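## Task

Move the red bin, and no other bin, to the bench edge closest to the arms. Then set the hook down flat on the bench next to that bin, with its handle sticking out past that same edge. All other objects must stay resting on whatever currently supports them. Nothing counts if it only stays in place because a robot is holding it. Finally, open the grippers and pull the arms away.

## Robot and tools

Setup: three identical i2rt Big YAM arms named arm1, arm2 and arm3. Each has six revolute joints, a two-finger gripper and a wrist camera (arm1_cam_wrist, arm2_cam_wrist, arm3_cam_wrist). Two fixed room cameras, room_a and room_b, view the scene. All images are 504x504 pixels, with vertical fields of view of roughly 70 to 80 degrees. The hand reaches about 1.0 m from the joint1 axis. With joints 1 and 6 at zero and the hand level and pointing ahead, the wrist camera rides on top of the hand and looks toward the fingertips. A loose object may sometimes get a brief shove from outside.

Frames: there is a single shared scene frame with its origin on the floor and +z pointing up. The hand point is midway between the fingertips. The hand's z axis runs along the fingers, and the fingers open and close along its y axis. Commands never use Cartesian poses. Every motion is given as joint angles.

execute_actions. Argument "actions" is a list holding one action object or none. An empty list only returns state and images. The action is keyed by robot name ("arm1", "arm2", "arm3"), and each holds a "joints" object. Inside it, give absolute targets by name, not offsets. These are joint1_rad through joint6_rad in radians, plus gripper_m in metres (fingertip gap).
- joint1_rad: -2.879 to 2.879, tolerance ±0.045. Rotates the whole arm about its base; positive is counter-clockwise seen from above; zero points along the base's facing.
- joint2_rad: 0 to 3.141, ±0.14. Shoulder; zero puts the upper arm roughly level pointing backward; increasing lifts it up and over to the front.
- joint3_rad: 0 to 3.019, ±0.09. Elbow; zero folds the forearm onto the upper arm; increasing opens it.
- joint4_rad: -1.692 to 1.57, ±0.055. Hand pitch; positive tilts the fingers up.
- joint5_rad: -1.57 to 1.57, ±0.03. Sideways hand swing; positive toward the arm's right.
- joint6_rad: -2.094 to 2.094, ±0.035. Hand roll; positive is clockwise viewed from behind the hand.
- gripper_m: 0 to 0.093, ±0.003. Grip force tops out near 50 to 62 N per pad, lower on some units.
One action may name any subset of arms and joints. Everything named starts at once, and joints finish at their own speeds, so the hand can sweep a wide path. A joint or arm you leave out keeps chasing its previous target. A single action runs at most 15 s. An unknown key or out-of-range value rejects the whole call, and nothing moves. Optional "cameras": a list of camera names or "all". Leaving it out, passing null or ["all"] returns every camera, and [] returns none. The "pictures" line gives the order of the returned images. Once a result reports a stop, any later motion, wait or finished_scene calls in the same reply are skipped.

wait: "seconds" from 0 to 10. Commands nothing and returns the same state and images as an empty action.

zoom_image: "camera" (a wrist or room camera from the latest result) and "region" [x0, y0, x1, y1] in pixels, origin at the image's top-left, no more than 504 by 504. Returns a finer close-up.

finished_scene: "scene" is the number of the current scene. It ends the scene for good, and its result says whether the goal was met and gives the next task. Replying without any tool call ends everything.

Reading results: joint_positions lists current angles. joint_torques gives raw drive output per arm joint in the same order. These readings are noisy, offset per unit, and nonzero even in free air, so treat them as rough hints of contact or load. joint_status tells how each commanded motion ended:
- "off_target": stopped short and may still be pushing.
- "contact_stop": stopped by contact; it now holds where it rests.
- "time_out": did not finish. It may keep pushing toward its target, or toward a point no more than 0.375, 0.375, 0.113, 0.225, 0.075 and 0.3 rad (joints 1 to 6) from where it stands, and it resumes if the path frees up.
- "not_followed": a self- or inter-arm collision check blocked that arm's targets, reported with a "joint command not followed" line and often a "cause:" line. The gripper part still runs, and the blocked targets may be retried on later actions.
- "limit_stop_at_motor_heat": the arm stopped for heat; send the target again.
on_its_own lists joints acting without a command in this call, and "held at" is their target, not their position. To relieve a joint that is pushing, command it to its reported position. Very small target changes may produce no motion. A joint holding a load up will sag.

Heat: holding loads or pushing warms motors, even while you are thinking. A MOTOR HOT warning appears at 85 °C. At 100 °C an OVER-TEMPERATURE FAULT drops that arm and its gripper until it cools. Avoid long pushes against objects or the bench.

Avoid: knocking anything off the bench, out of the work area or onto the floor, since that ends the scene. Avoid dropping, slipping, slamming or hitting hard. Never press two arms together. The clearance check can react late and ignores fingers, gripper housings and wrist cameras, and no state line reports arm-to-arm contact. The arm moves on when it touches something and can push hard. Arms do not wait for one another. The robot holds your last command while you think. Finish by opening the grippers and moving the arms clear, so that the bin and hook rest on their own.

Each tool is called by a JSON object that holds its "fn" and its "kwargs".

## Session

{"fn": "execute_actions", "kwargs": {"actions": []}}

Scene clock: 0.00 s.
Joint torques (N m, as the arm reports them, + toward a larger angle): no reading
Motor temperatures (°C, as the motors report them): arm1=[30 30 28 28 30 27] | arm2=[30 29 28 28 27 28] | arm3=[27 27 30 31 29 27]
arm1.joint_positions: joint1_rad=-0.271 joint2_rad=+0.489 joint3_rad=+1.679 joint4_rad=-1.616 joint5_rad=+0.186 joint6_rad=+0.044 gripper_m=+0.094
arm1.joint_status: not commanded
arm1.hand: x=-0.8649 y=+0.0684 z=+1.3475 quat_wxyz=(-0.448, +0.495, -0.678, -0.306) (m; scene frame)
arm2.joint_positions: joint1_rad=+0.446 joint2_rad=+0.468 joint3_rad=+1.404 joint4_rad=-1.563 joint5_rad=+0.053 joint6_rad=-0.757 gripper_m=+0.094
arm2.joint_status: not commanded
arm2.hand: x=-0.0504 y=+0.1362 z=+1.2956 quat_wxyz=(-0.388, +0.870, -0.180, -0.245) (m; scene frame)
arm3.joint_positions: joint1_rad=-0.622 joint2_rad=+0.590 joint3_rad=+1.348 joint4_rad=-1.485 joint5_rad=-0.189 joint6_rad=-0.092 gripper_m=+0.094
arm3.joint_status: not commanded
arm3.hand: x=+1.0261 y=+0.1721 z=+1.2978 quat_wxyz=(-0.348, +0.443, -0.794, -0.229) (m; scene frame)
pictures: arm1_cam_wrist, arm2_cam_wrist, arm3_cam_wrist, room_a, room_b
Images, in order (width x height): arm1_cam_wrist 504x504, arm2_cam_wrist 504x504, arm3_cam_wrist 504x504, room_a 504x504, room_b 504x504.

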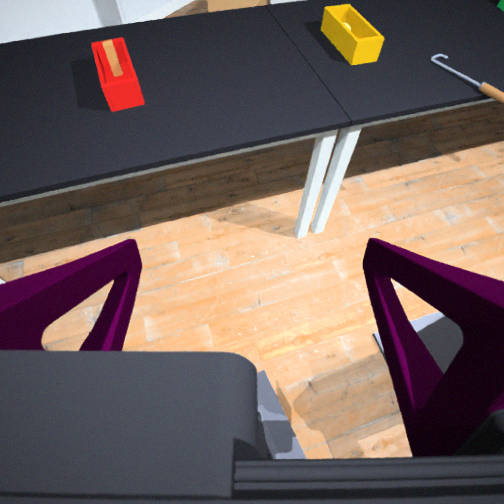

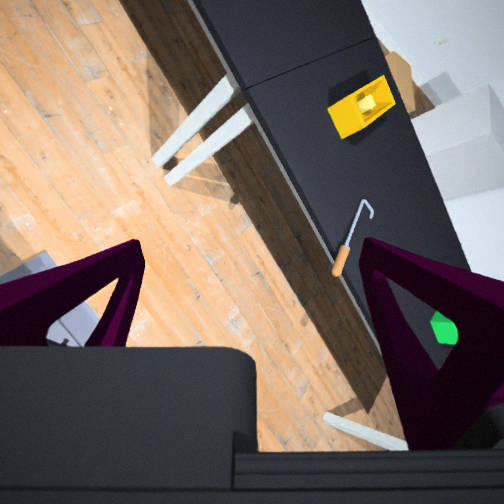

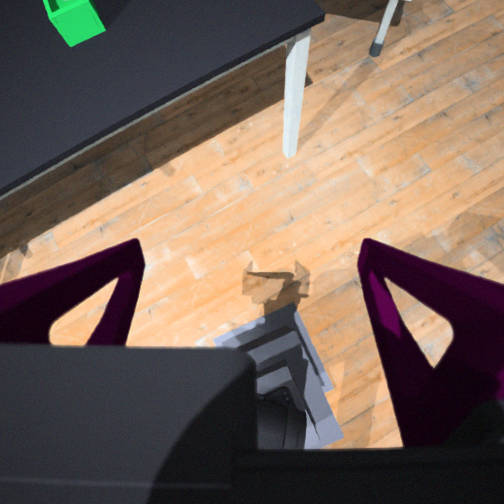

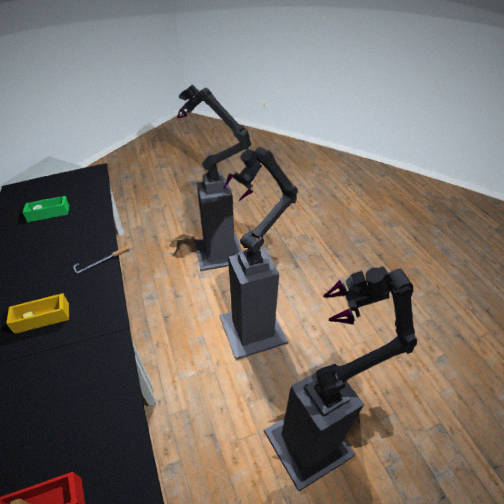

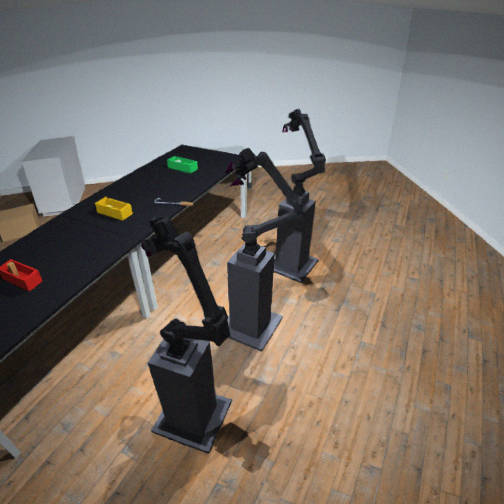

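{"fn": "execute_actions", "kwargs": {"actions": [{"arm1":{"joints":{"joint1_rad":0.2,"joint2_rad":1.6,"joint3_rad":1.9,"joint4_rad":-1.3,"joint5_rad":0,"joint6_rad":0}},"arm2":{"joints":{"joint1_rad":-0.2,"joint2_rad":1.6,"joint3_rad":1.9,"joint4_rad":-1.3,"joint5_rad":0,"joint6_rad":0}}}]}}

Scene clock: 2.43 s.
Joint torques (N m, as the arm reports them, + toward a larger angle): arm1=[  2.86 -15.17  12.02   1.56  -0.09  -0.17] | arm2=[  1.33 -14.74  10.9    1.55   0.07   0.13] | arm3=[-0.02  3.5  10.65  1.67 -0.01 -0.09]
Motor temperatures (°C, as the motors report them): arm1=[30 30 29 28 30 27] | arm2=[30 29 30 28 27 28] | arm3=[27 27 31 31 29 27]
arm1.joint_positions: joint1_rad=+0.190 joint2_rad=+1.594 joint3_rad=+1.861 joint4_rad=-1.305 joint5_rad=+0.002 joint6_rad=+0.010 gripper_m=+0.094
arm1.joint_status: all done
arm1.hand: x=-1.0963 y=+0.5525 z=+1.1234 quat_wxyz=(-0.151, +0.778, -0.569, -0.217) (m; scene frame)
arm2.joint_positions: joint1_rad=-0.194 joint2_rad=+1.602 joint3_rad=+1.866 joint4_rad=-1.307 joint5_rad=-0.001 joint6_rad=-0.011 gripper_m=+0.094
arm2.joint_status: all done
arm2.hand: x=+0.1241 y=+0.5871 z=+1.1702 quat_wxyz=(-0.208, +0.610, -0.746, -0.166) (m; scene frame)
arm3.joint_positions: joint1_rad=-0.622 joint2_rad=+0.590 joint3_rad=+1.348 joint4_rad=-1.485 joint5_rad=-0.189 joint6_rad=-0.092 gripper_m=+0.094
arm3.joint_status: not commanded
arm3.hand: x=+1.0261 y=+0.1721 z=+1.2978 quat_wxyz=(-0.348, +0.443, -0.794, -0.229) (m; scene frame)
pictures: arm1_cam_wrist, arm2_cam_wrist, arm3_cam_wrist, room_a, room_b
Images, in order (width x height): arm1_cam_wrist 504x504, arm2_cam_wrist 504x504, arm3_cam_wrist 504x504, room_a 504x504, room_b 504x504.

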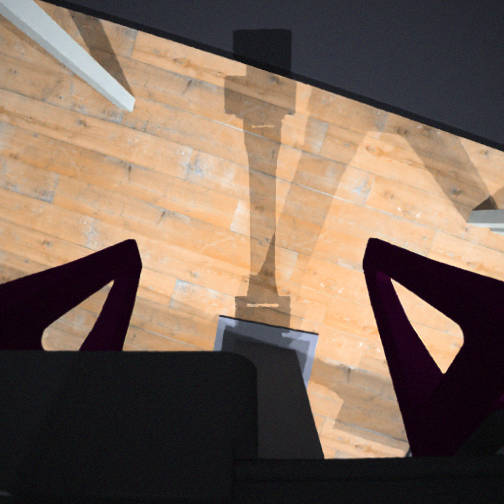

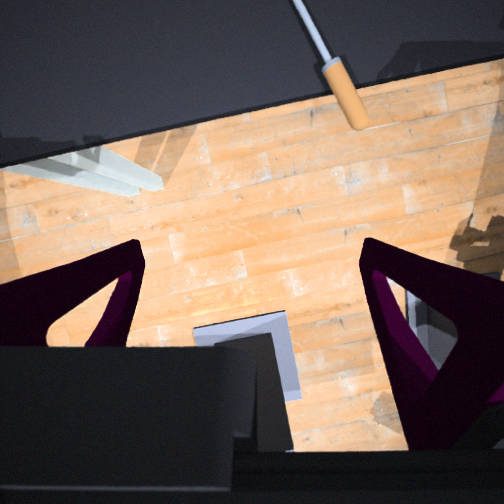

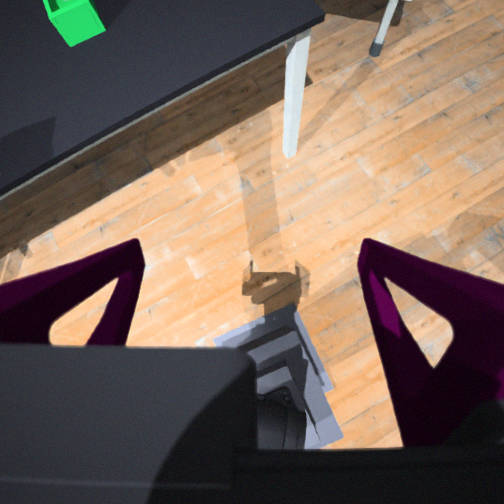

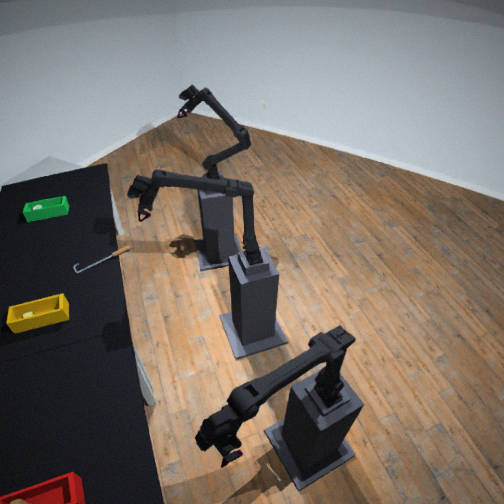

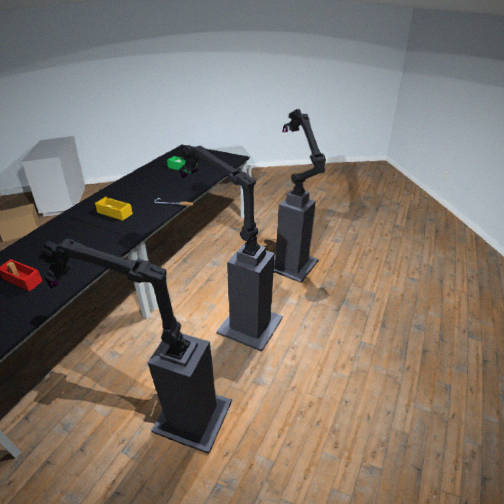

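{"fn": "execute_actions", "kwargs": {"actions": [{"arm1":{"joints":{"joint1_rad":0.1,"joint2_rad":2.1,"joint3_rad":2.5,"joint4_rad":-1.5}},"arm2":{"joints":{"joint1_rad":-0.44,"joint2_rad":2.38,"joint3_rad":2.45,"joint4_rad":-1.64}}}], "cameras": ["arm1_cam_wrist","arm2_cam_wrist","room_a"]}}

Scene clock: 5.23 s.
Joint torques (N m, as the arm reports them, + toward a larger angle): arm1=[  2.37 -24.31  11.58   0.7   -0.02  -0.16] | arm2=[  2.78 -24.36  10.82   0.11  -0.01   0.13] | arm3=[-0.19  3.56 10.92  1.57 -0.05 -0.09]
Motor temperatures (°C, as the motors report them): arm1=[30 30 30 28 30 27] | arm2=[30 30 32 28 27 28] | arm3=[27 27 32 31 29 27]
arm1.joint_positions: joint1_rad=+0.096 joint2_rad=+2.101 joint3_rad=+2.459 joint4_rad=-1.487 joint5_rad=+0.001 joint6_rad=+0.009 gripper_m=+0.094
arm1.joint_status: all done
arm1.hand: x=-1.0755 y=+0.7066 z=+1.0602 quat_wxyz=(-0.133, +0.760, -0.612, -0.175) (m; scene frame)
arm2.joint_positions: joint1_rad=-0.451 joint2_rad=+2.390 joint3_rad=+2.410 joint4_rad=-1.627 joint5_rad=+0.001 joint6_rad=-0.009 gripper_m=+0.094
arm2.joint_status: all done
arm2.hand: x=+0.3251 y=+0.6500 z=+0.8793 quat_wxyz=(+0.010, +0.528, -0.849, +0.006) (m; scene frame)
arm3.joint_positions: joint1_rad=-0.622 joint2_rad=+0.590 joint3_rad=+1.348 joint4_rad=-1.485 joint5_rad=-0.189 joint6_rad=-0.092 gripper_m=+0.094
arm3.joint_status: not commanded
arm3.hand: x=+1.0261 y=+0.1721 z=+1.2978 quat_wxyz=(-0.348, +0.443, -0.794, -0.229) (m; scene frame)
pictures: arm1_cam_wrist, arm2_cam_wrist, room_a
Images, in order (width x height): arm1_cam_wrist 504x504, arm2_cam_wrist 504x504, room_a 504x504.

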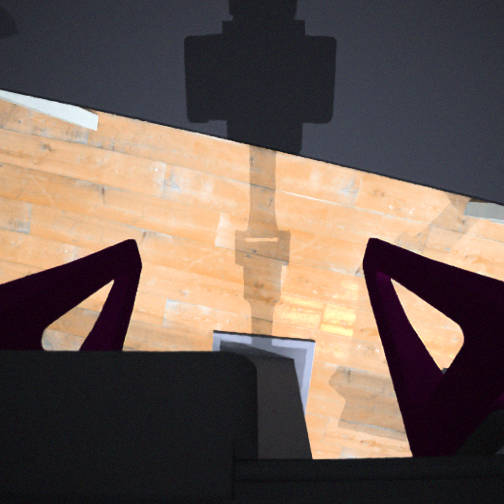

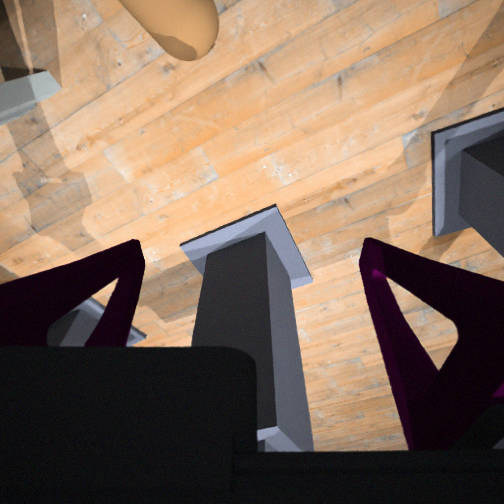

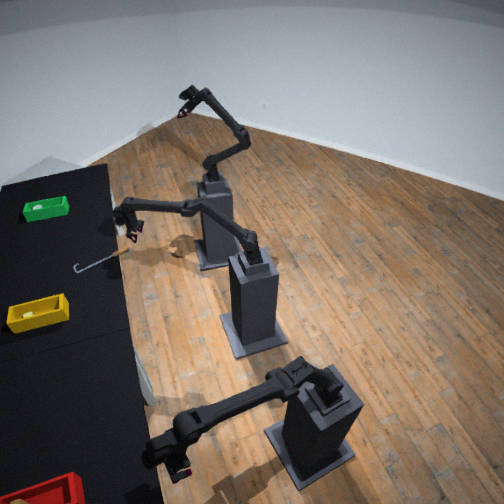

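{"fn": "execute_actions", "kwargs": {"actions": [{"arm2":{"joints":{"joint1_rad":-0.42,"joint2_rad":2.3,"joint3_rad":2.33,"joint4_rad":-0.9,"joint6_rad":-0.3}},"arm1":{"joints":{"joint1_rad":0.15,"joint2_rad":2.1,"joint3_rad":2.5,"joint4_rad":-0.8}}}], "cameras": ["arm1_cam_wrist","arm2_cam_wrist","room_a","room_b"]}}

Scene clock: 7.33 s.
Joint torques (N m, as the arm reports them, + toward a larger angle): arm1=[  0.83 -25.14  12.45   2.95  -0.01  -0.16] | arm2=[  2.66 -25.31   8.95   2.35  -0.03  -0.04] | arm3=[-0.56  3.65 10.88  1.64 -0.04 -0.05]
Motor temperatures (°C, as the motors report them): arm1=[30 31 31 28 30 27] | arm2=[30 31 33 28 27 28] | arm3=[27 27 33 31 29 27]
arm1.joint_positions: joint1_rad=+0.151 joint2_rad=+2.101 joint3_rad=+2.459 joint4_rad=-0.822 joint5_rad=+0.001 joint6_rad=+0.009 gripper_m=+0.094
arm1.joint_status: all done
arm1.hand: x=-1.1458 y=+0.8070 z=+1.1729 quat_wxyz=(-0.311, +0.676, -0.516, -0.424) (m; scene frame)
arm2.joint_positions: joint1_rad=-0.431 joint2_rad=+2.314 joint3_rad=+2.327 joint4_rad=-0.924 joint5_rad=+0.001 joint6_rad=-0.289 gripper_m=+0.094
arm2.joint_status: all done
arm2.hand: x=+0.3741 y=+0.7843 z=+0.9532 quat_wxyz=(-0.301, +0.612, -0.719, -0.134) (m; scene frame)
arm3.joint_positions: joint1_rad=-0.622 joint2_rad=+0.590 joint3_rad=+1.348 joint4_rad=-1.485 joint5_rad=-0.189 joint6_rad=-0.092 gripper_m=+0.094
arm3.joint_status: not commanded
arm3.hand: x=+1.0261 y=+0.1721 z=+1.2978 quat_wxyz=(-0.348, +0.443, -0.794, -0.229) (m; scene frame)
pictures: arm1_cam_wrist, arm2_cam_wrist, room_a, room_b
Images, in order (width x height): arm1_cam_wrist 504x504, arm2_cam_wrist 504x504, room_a 504x504, room_b 504x504.

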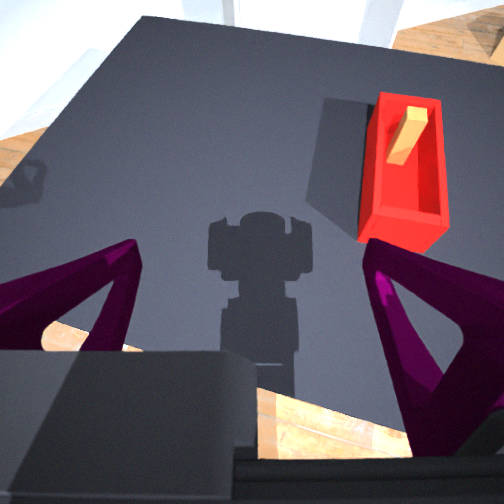

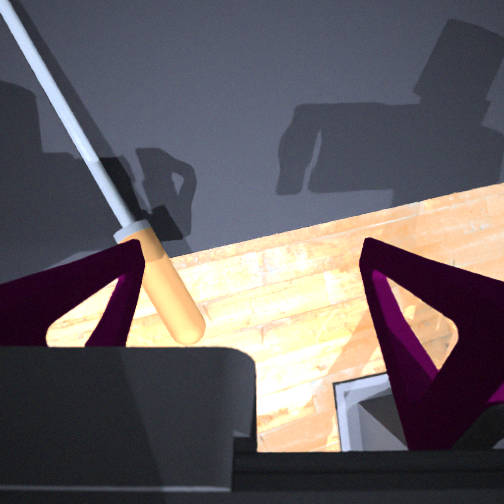

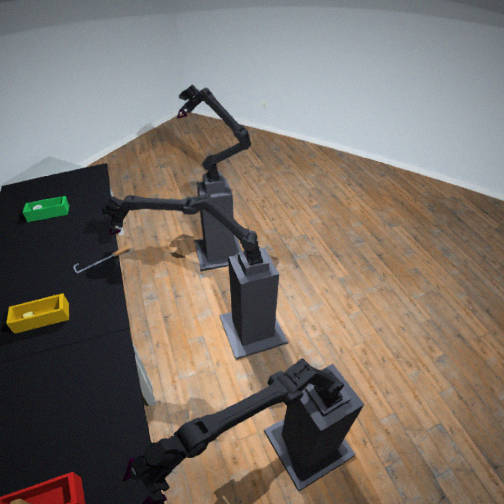

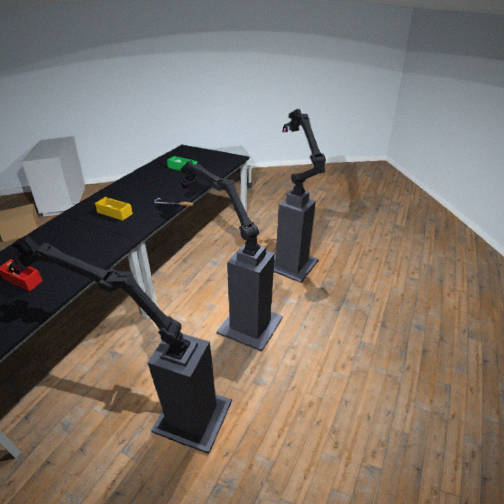

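{"fn": "execute_actions", "kwargs": {"actions": [{"arm2":{"joints":{"joint1_rad":-0.33,"joint2_rad":2.29,"joint3_rad":2.09,"joint4_rad":-0.7,"joint6_rad":-0.7}},"arm1":{"joints":{"joint1_rad":-0.08,"joint2_rad":2.3,"joint3_rad":2.6,"joint4_rad":-0.9}}}], "cameras": ["arm1_cam_wrist","arm2_cam_wrist","room_a","room_b"]}}

Scene clock: 9.53 s.
Joint torques (N m, as the arm reports them, + toward a larger angle): arm1=[  1.91 -28.21  11.1    1.49  -0.06  -0.15] | arm2=[  1.49 -24.25   9.65   2.29   0.01  -0.03] | arm3=[-0.29  3.72 10.84  1.73 -0.02 -0.07]
Motor temperatures (°C, as the motors report them): arm1=[30 31 32 28 30 27] | arm2=[30 32 33 28 27 28] | arm3=[27 27 33 31 29 27]
arm1.joint_positions: joint1_rad=-0.078 joint2_rad=+2.308 joint3_rad=+2.578 joint4_rad=-0.890 joint5_rad=+0.002 joint6_rad=+0.008 gripper_m=+0.094
arm1.joint_status: all done
arm1.hand: x=-0.9581 y=+0.8841 z=+1.0486 quat_wxyz=(-0.311, +0.641, -0.616, -0.335) (m; scene frame)
arm2.joint_positions: joint1_rad=-0.317 joint2_rad=+2.296 joint3_rad=+2.075 joint4_rad=-0.721 joint5_rad=+0.000 joint6_rad=-0.689 gripper_m=+0.094
arm2.joint_status: all done
arm2.hand: x=+0.2764 y=+0.8044 z=+0.8654 quat_wxyz=(-0.303, +0.779, -0.542, -0.085) (m; scene frame)
arm3.joint_positions: joint1_rad=-0.622 joint2_rad=+0.590 joint3_rad=+1.348 joint4_rad=-1.485 joint5_rad=-0.189 joint6_rad=-0.092 gripper_m=+0.094
arm3.joint_status: not commanded
arm3.hand: x=+1.0261 y=+0.1721 z=+1.2978 quat_wxyz=(-0.348, +0.443, -0.794, -0.229) (m; scene frame)
pictures: arm1_cam_wrist, arm2_cam_wrist, room_a, room_b
Images, in order (width x height): arm1_cam_wrist 504x504, arm2_cam_wrist 504x504, room_a 504x504, room_b 504x504.

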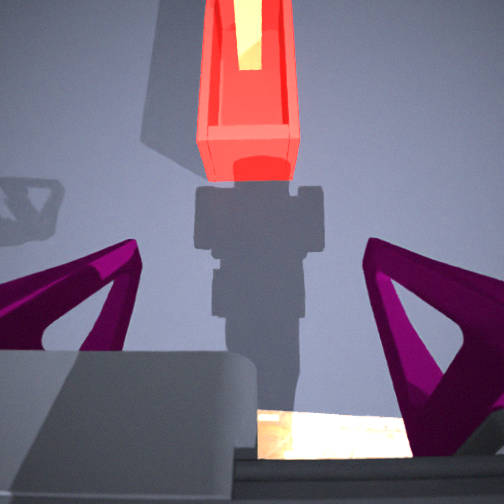

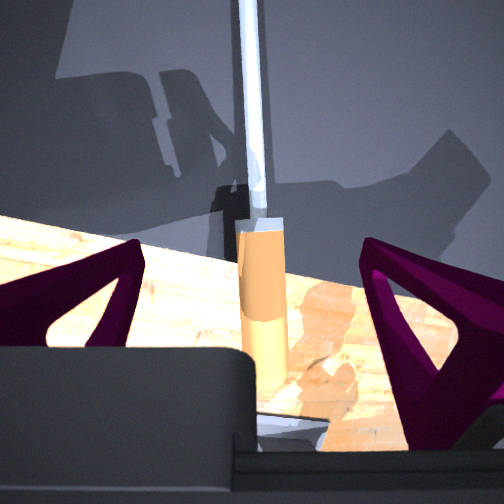

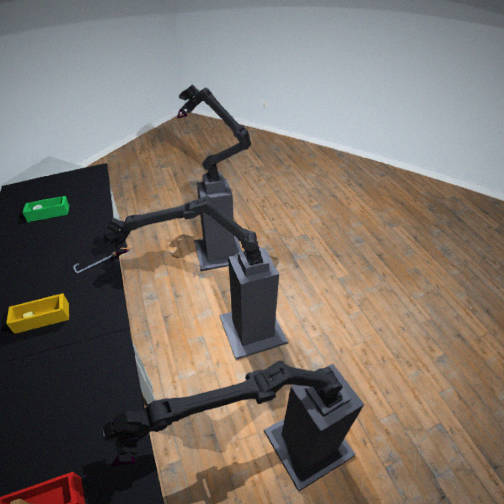

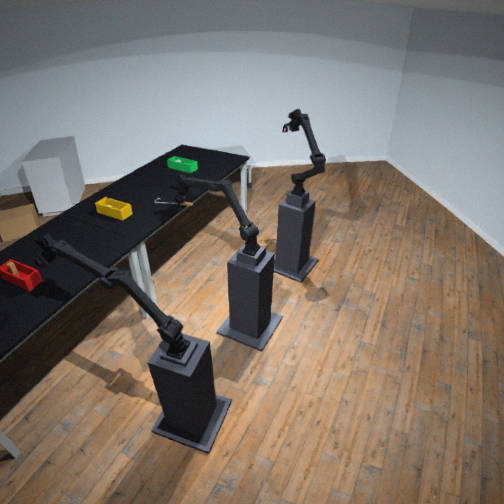

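{"fn": "execute_actions", "kwargs": {"actions": [{"arm2":{"joints":{"joint2_rad":2.385}},"arm1":{"joints":{"joint1_rad":0.3,"joint2_rad":1.6,"joint3_rad":1.9,"joint4_rad":-0.9}}}], "cameras": ["arm2_cam_wrist","room_a"]}}

Scene clock: 11.87 s.
Joint torques (N m, as the arm reports them, + toward a larger angle): arm1=[  2.94 -16.22   9.9    1.51   0.04  -0.13] | arm2=[  0.91 -23.58   9.36   1.79  -0.08   0.  ] | arm3=[-0.22  3.19 10.91  1.61 -0.05 -0.09]
Motor temperatures (°C, as the motors report them): arm1=[30 31 32 28 30 27] | arm2=[30 33 34 28 27 28] | arm3=[27 27 34 31 29 27]
arm1.joint_positions: joint1_rad=+0.292 joint2_rad=+1.595 joint3_rad=+1.892 joint4_rad=-0.892 joint5_rad=+0.000 joint6_rad=+0.006 gripper_m=+0.094
arm1.joint_status: all done
arm1.hand: x=-1.1838 y=+0.5998 z=+1.2087 quat_wxyz=(-0.251, +0.739, -0.483, -0.398) (m; scene frame)
arm2.joint_positions: joint1_rad=-0.320 joint2_rad=+2.380 joint3_rad=+2.075 joint4_rad=-0.711 joint5_rad=+0.002 joint6_rad=-0.694 gripper_m=+0.094
arm2.joint_status: all done
arm2.hand: x=+0.2779 y=+0.8001 z=+0.7982 quat_wxyz=(-0.270, +0.789, -0.548, -0.074) (m; scene frame)
arm3.joint_positions: joint1_rad=-0.622 joint2_rad=+0.590 joint3_rad=+1.348 joint4_rad=-1.485 joint5_rad=-0.189 joint6_rad=-0.092 gripper_m=+0.094
arm3.joint_status: not commanded
arm3.hand: x=+1.0261 y=+0.1721 z=+1.2978 quat_wxyz=(-0.348, +0.443, -0.794, -0.229) (m; scene frame)
pictures: arm2_cam_wrist, room_a
Images, in order (width x height): arm2_cam_wrist 504x504, room_a 504x504.

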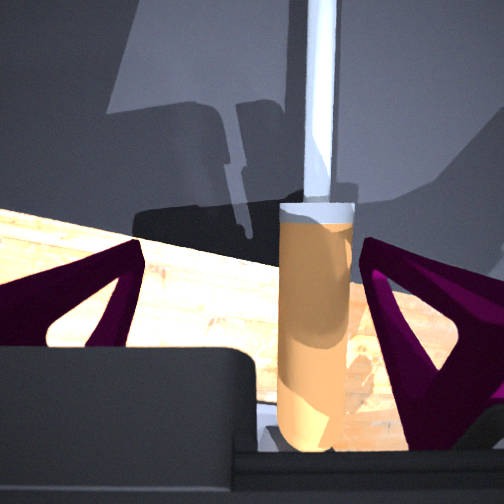

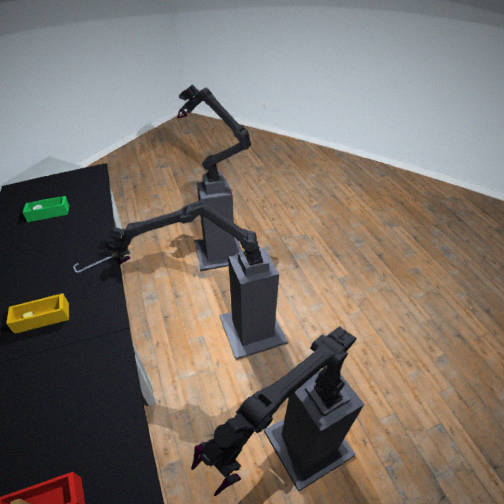

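{"fn": "execute_actions", "kwargs": {"actions": [{"arm2":{"joints":{"joint1_rad":-0.355,"joint2_rad":2.41}}}], "cameras": ["arm2_cam_wrist","room_b"]}}

{"fn": "execute_actions", "kwargs": {"actions": [{"arm2":{"joints":{"gripper_m":0.0}}}], "cameras": ["arm2_cam_wrist"]}}

Scene clock: 12.90 s.
Joint torques (N m, as the arm reports them, + toward a larger angle): arm1=[  2.63 -16.31  10.02   1.55   0.04  -0.12] | arm2=[  1.24 -22.68   9.3    1.77  -0.05   0.03] | arm3=[-0.46  3.69 10.79  1.66  0.   -0.07]
Motor temperatures (°C, as the motors report them): arm1=[30 31 32 28 30 27] | arm2=[30 33 35 28 27 28] | arm3=[27 27 34 31 29 27]
arm1.joint_positions: joint1_rad=+0.292 joint2_rad=+1.595 joint3_rad=+1.892 joint4_rad=-0.892 joint5_rad=+0.000 joint6_rad=+0.006 gripper_m=+0.094
arm1.joint_status: not commanded
arm1.hand: x=-1.1838 y=+0.5998 z=+1.2087 quat_wxyz=(-0.251, +0.739, -0.483, -0.398) (m; scene frame)
arm2.joint_positions: joint1_rad=-0.345 joint2_rad=+2.394 joint3_rad=+2.075 joint4_rad=-0.711 joint5_rad=+0.002 joint6_rad=-0.694 gripper_m=+0.094
arm2.joint_status: all done
arm2.hand: x=+0.2974 y=+0.7913 z=+0.7863 quat_wxyz=(-0.264, +0.783, -0.559, -0.069) (m; scene frame)
arm3.joint_positions: joint1_rad=-0.622 joint2_rad=+0.590 joint3_rad=+1.348 joint4_rad=-1.485 joint5_rad=-0.189 joint6_rad=-0.092 gripper_m=+0.094
arm3.joint_status: not commanded
arm3.hand: x=+1.0261 y=+0.1721 z=+1.2978 quat_wxyz=(-0.348, +0.443, -0.794, -0.229) (m; scene frame)
pictures: arm2_cam_wrist, room_b
Images, in order (width x height): arm2_cam_wrist 504x504, room_b 504x504.

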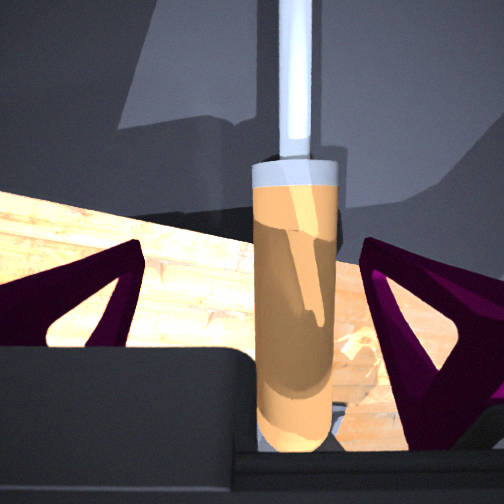

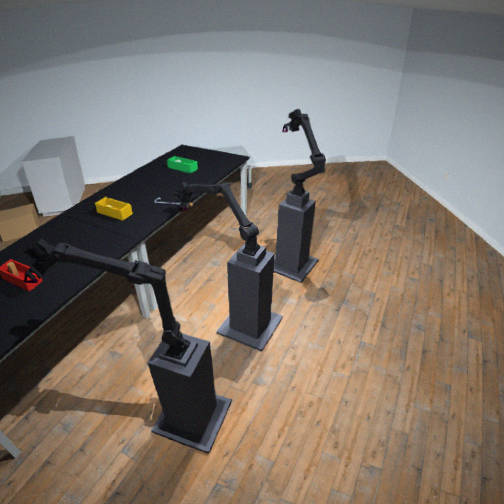

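Scene clock: 13.63 s.
Joint torques (N m, as the arm reports them, + toward a larger angle): arm1=[  2.65 -16.07  10.07   1.55   0.04  -0.12] | arm2=[  1.29 -22.68   9.3    1.67  -0.02   0.01] | arm3=[ 0.01  3.56 10.87  1.65 -0.02 -0.07]
Motor temperatures (°C, as the motors report them): arm1=[30 31 32 28 30 27] | arm2=[30 34 35 28 27 28] | arm3=[27 27 34 31 29 27]
arm1.joint_positions: joint1_rad=+0.292 joint2_rad=+1.595 joint3_rad=+1.892 joint4_rad=-0.892 joint5_rad=+0.000 joint6_rad=+0.006 gripper_m=+0.094
arm1.joint_status: not commanded
arm1.hand: x=-1.1838 y=+0.5998 z=+1.2087 quat_wxyz=(-0.251, +0.739, -0.483, -0.398) (m; scene frame)
arm2.joint_positions: joint1_rad=-0.346 joint2_rad=+2.394 joint3_rad=+2.075 joint4_rad=-0.708 joint5_rad=+0.000 joint6_rad=-0.693 gripper_m=+0.030
arm2.joint_status: gripper_m off_target (ended at +0.030, target +0.000)
arm2.hand: x=+0.2982 y=+0.7916 z=+0.7867 quat_wxyz=(-0.265, +0.782, -0.559, -0.070) (m; scene frame)
arm3.joint_positions: joint1_rad=-0.622 joint2_rad=+0.590 joint3_rad=+1.348 joint4_rad=-1.485 joint5_rad=-0.189 joint6_rad=-0.092 gripper_m=+0.094
arm3.joint_status: not commanded
arm3.hand: x=+1.0261 y=+0.1721 z=+1.2978 quat_wxyz=(-0.348, +0.443, -0.794, -0.229) (m; scene frame)
pictures: arm2_cam_wrist
Images, in order (width x height): arm2_cam_wrist 504x504.

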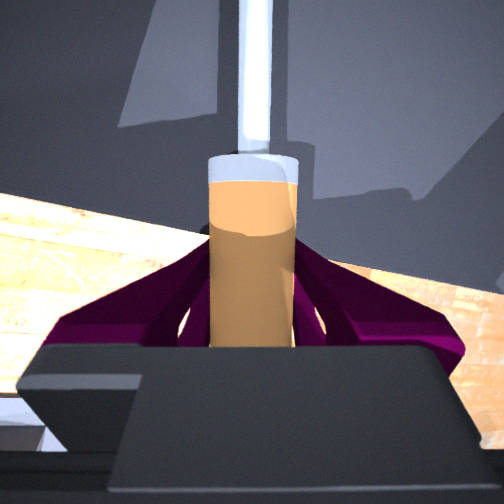

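{"fn": "execute_actions", "kwargs": {"actions": [{"arm2":{"joints":{"joint2_rad":2.1}}}], "cameras": []}}

{"fn": "execute_actions", "kwargs": {"actions": [{"arm2":{"joints":{"joint1_rad":0.52,"joint6_rad":0.45,"joint3_rad":2.15}}}], "cameras": ["arm2_cam_wrist","room_a","room_b"]}}

Scene clock: 15.60 s.
Joint torques (N m, as the arm reports them, + toward a larger angle): arm1=[  2.67 -15.93  10.06   1.55   0.04  -0.12] | arm2=[  1.73 -25.38  11.97   2.37  -0.13   0.15] | arm3=[-0.22  3.83 10.82  1.54  0.   -0.05]
Motor temperatures (°C, as the motors report them): arm1=[30 31 33 28 30 27] | arm2=[30 34 36 28 27 28] | arm3=[27 27 35 31 29 27]
arm1.joint_positions: joint1_rad=+0.292 joint2_rad=+1.595 joint3_rad=+1.892 joint4_rad=-0.892 joint5_rad=+0.000 joint6_rad=+0.006 gripper_m=+0.094
arm1.joint_status: not commanded
arm1.hand: x=-1.1838 y=+0.5998 z=+1.2087 quat_wxyz=(-0.251, +0.739, -0.483, -0.398) (m; scene frame)
arm2.joint_positions: joint1_rad=-0.348 joint2_rad=+2.136 joint3_rad=+2.046 joint4_rad=-0.721 joint5_rad=+0.004 joint6_rad=-0.708 gripper_m=+0.030
arm2.joint_status: all done
arm2.hand: x=+0.2983 y=+0.7852 z=+0.9805 quat_wxyz=(-0.365, +0.757, -0.535, -0.092) (m; scene frame)
arm3.joint_positions: joint1_rad=-0.622 joint2_rad=+0.590 joint3_rad=+1.348 joint4_rad=-1.485 joint5_rad=-0.189 joint6_rad=-0.092 gripper_m=+0.094
arm3.joint_status: not commanded
arm3.hand: x=+1.0261 y=+0.1721 z=+1.2978 quat_wxyz=(-0.348, +0.443, -0.794, -0.229) (m; scene frame)
pictures: none
No camera images: the call's "cameras" was empty. Leave "cameras" out to get every camera's image.

Scene clock: 17.93 s.
Joint torques (N m, as the arm reports them, + toward a larger angle): arm1=[  2.66 -15.91  10.09   1.56   0.04  -0.13] | arm2=[  1.99 -25.92  14.61   2.37   0.18  -0.05] | arm3=[-0.03  3.51 10.86  1.76 -0.01 -0.06]
Motor temperatures (°C, as the motors report them): arm1=[30 31 33 28 30 27] | arm2=[30 35 38 28 28 28] | arm3=[27 27 35 31 29 27]
arm1.joint_positions: joint1_rad=+0.292 joint2_rad=+1.595 joint3_rad=+1.892 joint4_rad=-0.892 joint5_rad=+0.000 joint6_rad=+0.006 gripper_m=+0.094
arm1.joint_status: not commanded
arm1.hand: x=-1.1838 y=+0.5998 z=+1.2087 quat_wxyz=(-0.251, +0.739, -0.483, -0.398) (m; scene frame)
arm2.joint_positions: joint1_rad=+0.516 joint2_rad=+2.137 joint3_rad=+2.072 joint4_rad=-0.721 joint5_rad=-0.003 joint6_rad=+0.456 gripper_m=+0.030
arm2.joint_status: all done
arm2.hand: x=-0.4007 y=+0.7434 z=+0.9911 quat_wxyz=(-0.119, +0.668, -0.636, -0.367) (m; scene frame)
arm3.joint_positions: joint1_rad=-0.622 joint2_rad=+0.590 joint3_rad=+1.348 joint4_rad=-1.485 joint5_rad=-0.189 joint6_rad=-0.092 gripper_m=+0.094
arm3.joint_status: not commanded
arm3.hand: x=+1.0261 y=+0.1721 z=+1.2978 quat_wxyz=(-0.348, +0.443, -0.794, -0.229) (m; scene frame)
pictures: arm2_cam_wrist, room_a, room_b
Images, in order (width x height): arm2_cam_wrist 504x504, room_a 504x504, room_b 504x504.

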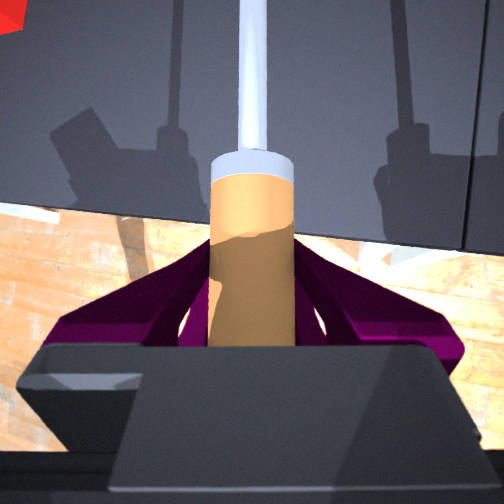

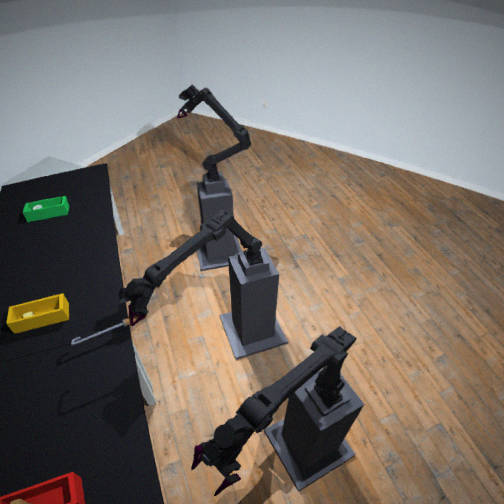

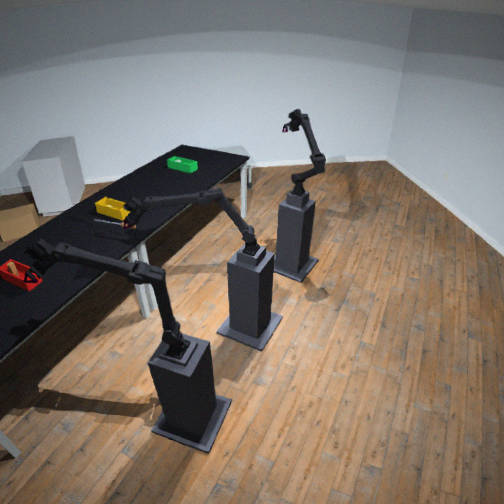

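{"fn": "execute_actions", "kwargs": {"actions": [{"arm2":{"joints":{"joint2_rad":2.41,"joint3_rad":2.17,"joint4_rad":-0.75}}}], "cameras": ["arm2_cam_wrist","room_a"]}}

Scene clock: 19.37 s.
Joint torques (N m, as the arm reports them, + toward a larger angle): arm1=[  2.68 -15.95  10.07   1.54   0.04  -0.12] | arm2=[  2.   -27.26  10.92   1.28   0.09   0.06] | arm3=[ 0.1   3.76 10.82  1.65 -0.01 -0.08]
Motor temperatures (°C, as the motors report them): arm1=[30 31 33 28 30 27] | arm2=[30 36 39 28 28 28] | arm3=[27 27 35 31 29 27]
arm1.joint_positions: joint1_rad=+0.292 joint2_rad=+1.595 joint3_rad=+1.892 joint4_rad=-0.892 joint5_rad=+0.000 joint6_rad=+0.006 gripper_m=+0.094
arm1.joint_status: not commanded
arm1.hand: x=-1.1838 y=+0.5998 z=+1.2087 quat_wxyz=(-0.251, +0.739, -0.483, -0.398) (m; scene frame)
arm2.joint_positions: joint1_rad=+0.517 joint2_rad=+2.441 joint3_rad=+2.133 joint4_rad=-0.749 joint5_rad=+0.000 joint6_rad=+0.445 gripper_m=+0.029
arm2.joint_status: all done
arm2.hand: x=-0.4013 y=+0.7481 z=+0.7683 quat_wxyz=(-0.083, +0.703, -0.663, -0.244) (m; scene frame)
arm3.joint_positions: joint1_rad=-0.622 joint2_rad=+0.590 joint3_rad=+1.348 joint4_rad=-1.485 joint5_rad=-0.189 joint6_rad=-0.092 gripper_m=+0.094
arm3.joint_status: not commanded
arm3.hand: x=+1.0261 y=+0.1721 z=+1.2978 quat_wxyz=(-0.348, +0.443, -0.794, -0.229) (m; scene frame)
pictures: arm2_cam_wrist, room_a
Images, in order (width x height): arm2_cam_wrist 504x504, room_a 504x504.

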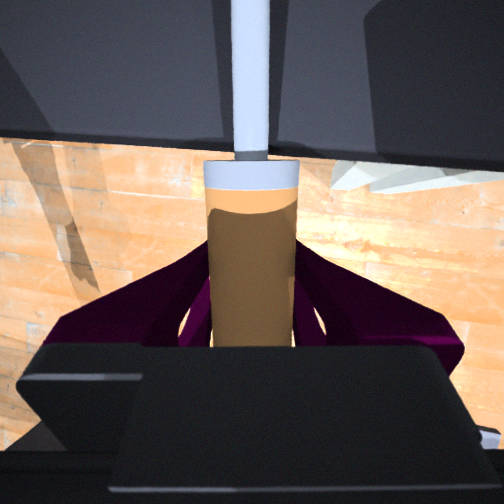

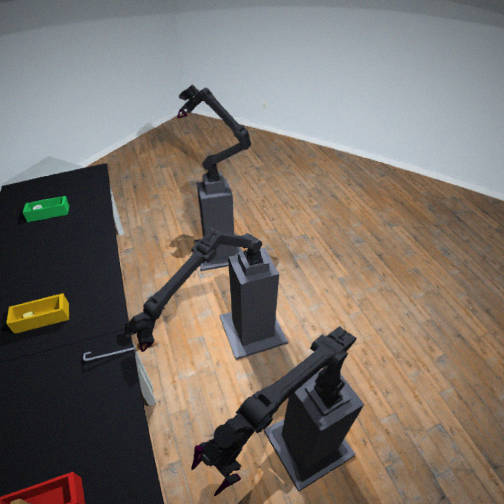

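{"fn": "execute_actions", "kwargs": {"actions": [{"arm2":{"joints":{"joint2_rad":2.36,"joint3_rad":2.25,"joint4_rad":-0.85}}}], "cameras": ["arm2_cam_wrist","room_a"]}}

Scene clock: 20.40 s.
Joint torques (N m, as the arm reports them, + toward a larger angle): arm1=[  2.62 -15.9   10.07   1.57   0.04  -0.12] | arm2=[  1.53 -28.48  13.47   1.24   0.11   0.03] | arm3=[ 0.12  3.68 10.76  1.72 -0.05 -0.07]
Motor temperatures (°C, as the motors report them): arm1=[30 31 33 28 30 27] | arm2=[30 36 40 28 28 28] | arm3=[27 27 35 31 29 27]
arm1.joint_positions: joint1_rad=+0.292 joint2_rad=+1.595 joint3_rad=+1.892 joint4_rad=-0.892 joint5_rad=+0.000 joint6_rad=+0.006 gripper_m=+0.094
arm1.joint_status: not commanded
arm1.hand: x=-1.1838 y=+0.5998 z=+1.2087 quat_wxyz=(-0.251, +0.739, -0.483, -0.398) (m; scene frame)
arm2.joint_positions: joint1_rad=+0.517 joint2_rad=+2.410 joint3_rad=+2.181 joint4_rad=-0.850 joint5_rad=-0.001 joint6_rad=+0.447 gripper_m=+0.029
arm2.joint_status: all done
arm2.hand: x=-0.4002 y=+0.7452 z=+0.8053 quat_wxyz=(-0.079, +0.704, -0.666, -0.234) (m; scene frame)
arm3.joint_positions: joint1_rad=-0.622 joint2_rad=+0.590 joint3_rad=+1.348 joint4_rad=-1.485 joint5_rad=-0.189 joint6_rad=-0.092 gripper_m=+0.094
arm3.joint_status: not commanded
arm3.hand: x=+1.0261 y=+0.1721 z=+1.2978 quat_wxyz=(-0.348, +0.443, -0.794, -0.229) (m; scene frame)
pictures: arm2_cam_wrist, room_a
Images, in order (width x height): arm2_cam_wrist 504x504, room_a 504x504.

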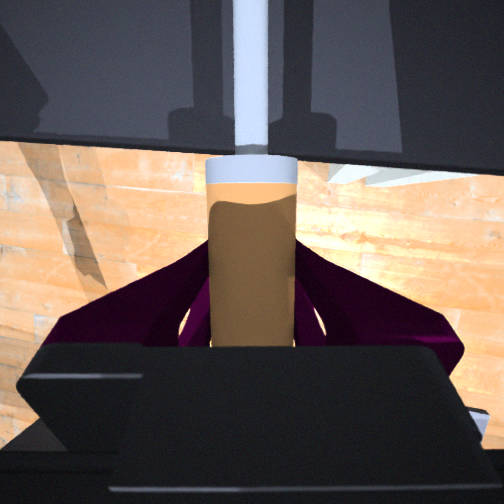

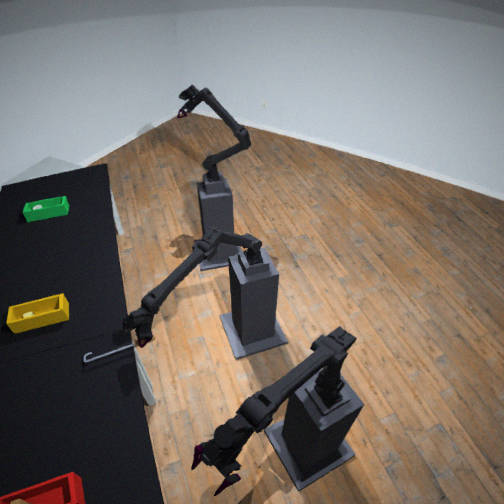

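{"fn": "execute_actions", "kwargs": {"actions": [{"arm2":{"joints":{"joint1_rad":0.42,"joint2_rad":2.36,"joint3_rad":2.4,"joint4_rad":-0.95,"joint6_rad":0.35}}}], "cameras": ["arm2_cam_wrist","room_a"]}}

Scene clock: 21.80 s.
Joint torques (N m, as the arm reports them, + toward a larger angle): arm1=[  2.59 -15.94  10.08   1.55   0.05  -0.12] | arm2=[  2.72 -27.79  13.49   1.75   0.13  -0.16] | arm3=[ 0.49  3.67 10.89  1.64 -0.06 -0.05]
Motor temperatures (°C, as the motors report them): arm1=[30 31 33 28 30 27] | arm2=[30 37 41 28 28 28] | arm3=[27 27 35 31 29 27]
arm1.joint_positions: joint1_rad=+0.292 joint2_rad=+1.595 joint3_rad=+1.892 joint4_rad=-0.892 joint5_rad=+0.000 joint6_rad=+0.006 gripper_m=+0.094
arm1.joint_status: not commanded
arm1.hand: x=-1.1838 y=+0.5998 z=+1.2087 quat_wxyz=(-0.251, +0.739, -0.483, -0.398) (m; scene frame)
arm2.joint_positions: joint1_rad=+0.407 joint2_rad=+2.399 joint3_rad=+2.336 joint4_rad=-0.959 joint5_rad=-0.002 joint6_rad=+0.369 gripper_m=+0.029
arm2.joint_status: all done
arm2.hand: x=-0.3252 y=+0.8014 z=+0.8794 quat_wxyz=(-0.111, +0.688, -0.671, -0.252) (m; scene frame)
arm3.joint_positions: joint1_rad=-0.622 joint2_rad=+0.590 joint3_rad=+1.348 joint4_rad=-1.485 joint5_rad=-0.189 joint6_rad=-0.092 gripper_m=+0.094
arm3.joint_status: not commanded
arm3.hand: x=+1.0261 y=+0.1721 z=+1.2978 quat_wxyz=(-0.348, +0.443, -0.794, -0.229) (m; scene frame)
pictures: arm2_cam_wrist, room_a
Images, in order (width x height): arm2_cam_wrist 504x504, room_a 504x504.

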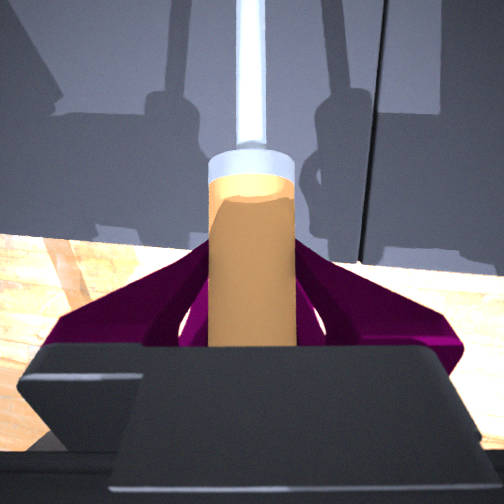

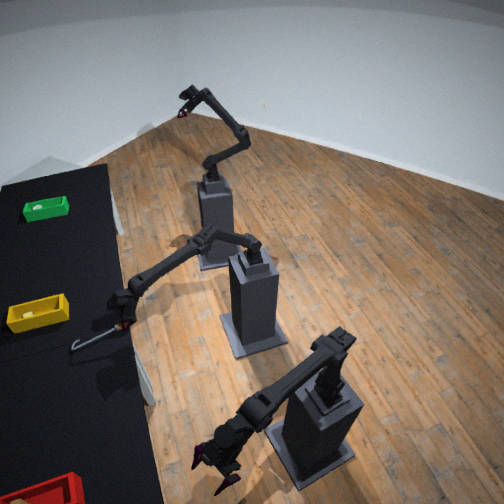

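{"fn": "execute_actions", "kwargs": {"actions": [{"arm2":{"joints":{"joint2_rad":2.47,"joint4_rad":-0.86}}}], "cameras": ["arm2_cam_wrist","room_a"]}}

Scene clock: 23.00 s.
Joint torques (N m, as the arm reports them, + toward a larger angle): arm1=[  2.63 -15.93  10.07   1.58   0.04  -0.13] | arm2=[  2.76 -27.81  12.76   2.3   -0.02   0.01] | arm3=[-0.23  3.79 10.86  1.68 -0.07 -0.08]
Motor temperatures (°C, as the motors report them): arm1=[30 31 34 28 30 27] | arm2=[30 37 41 28 28 28] | arm3=[27 27 36 31 29 27]
arm1.joint_positions: joint1_rad=+0.292 joint2_rad=+1.595 joint3_rad=+1.892 joint4_rad=-0.892 joint5_rad=+0.000 joint6_rad=+0.006 gripper_m=+0.094
arm1.joint_status: not commanded
arm1.hand: x=-1.1838 y=+0.5998 z=+1.2087 quat_wxyz=(-0.251, +0.739, -0.483, -0.398) (m; scene frame)
arm2.joint_positions: joint1_rad=+0.408 joint2_rad=+2.498 joint3_rad=+2.344 joint4_rad=-0.885 joint5_rad=+0.002 joint6_rad=+0.351 gripper_m=+0.029
arm2.joint_status: all done
arm2.hand: x=-0.3289 y=+0.8129 z=+0.8099 quat_wxyz=(-0.112, +0.695, -0.667, -0.243) (m; scene frame)
arm3.joint_positions: joint1_rad=-0.622 joint2_rad=+0.590 joint3_rad=+1.348 joint4_rad=-1.485 joint5_rad=-0.189 joint6_rad=-0.092 gripper_m=+0.094
arm3.joint_status: not commanded
arm3.hand: x=+1.0261 y=+0.1721 z=+1.2978 quat_wxyz=(-0.348, +0.443, -0.794, -0.229) (m; scene frame)
pictures: arm2_cam_wrist, room_a
Images, in order (width x height): arm2_cam_wrist 504x504, room_a 504x504.

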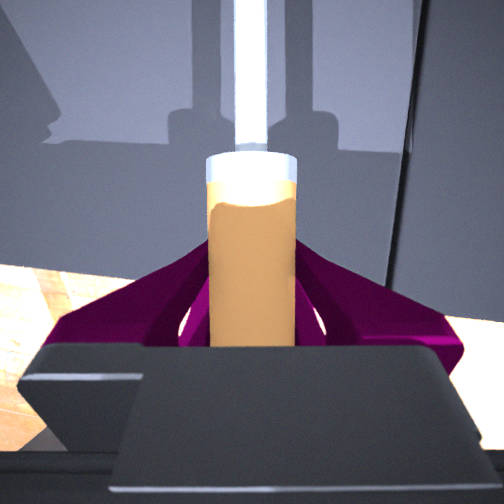

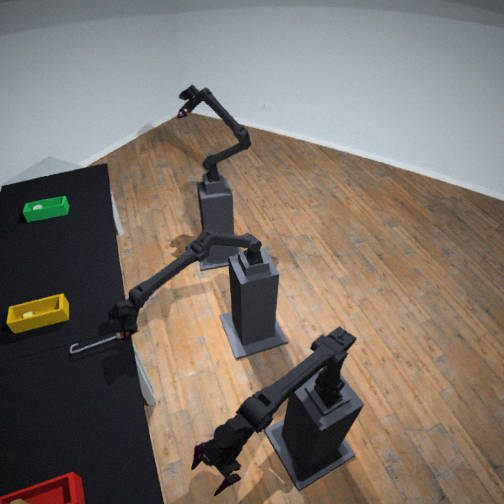

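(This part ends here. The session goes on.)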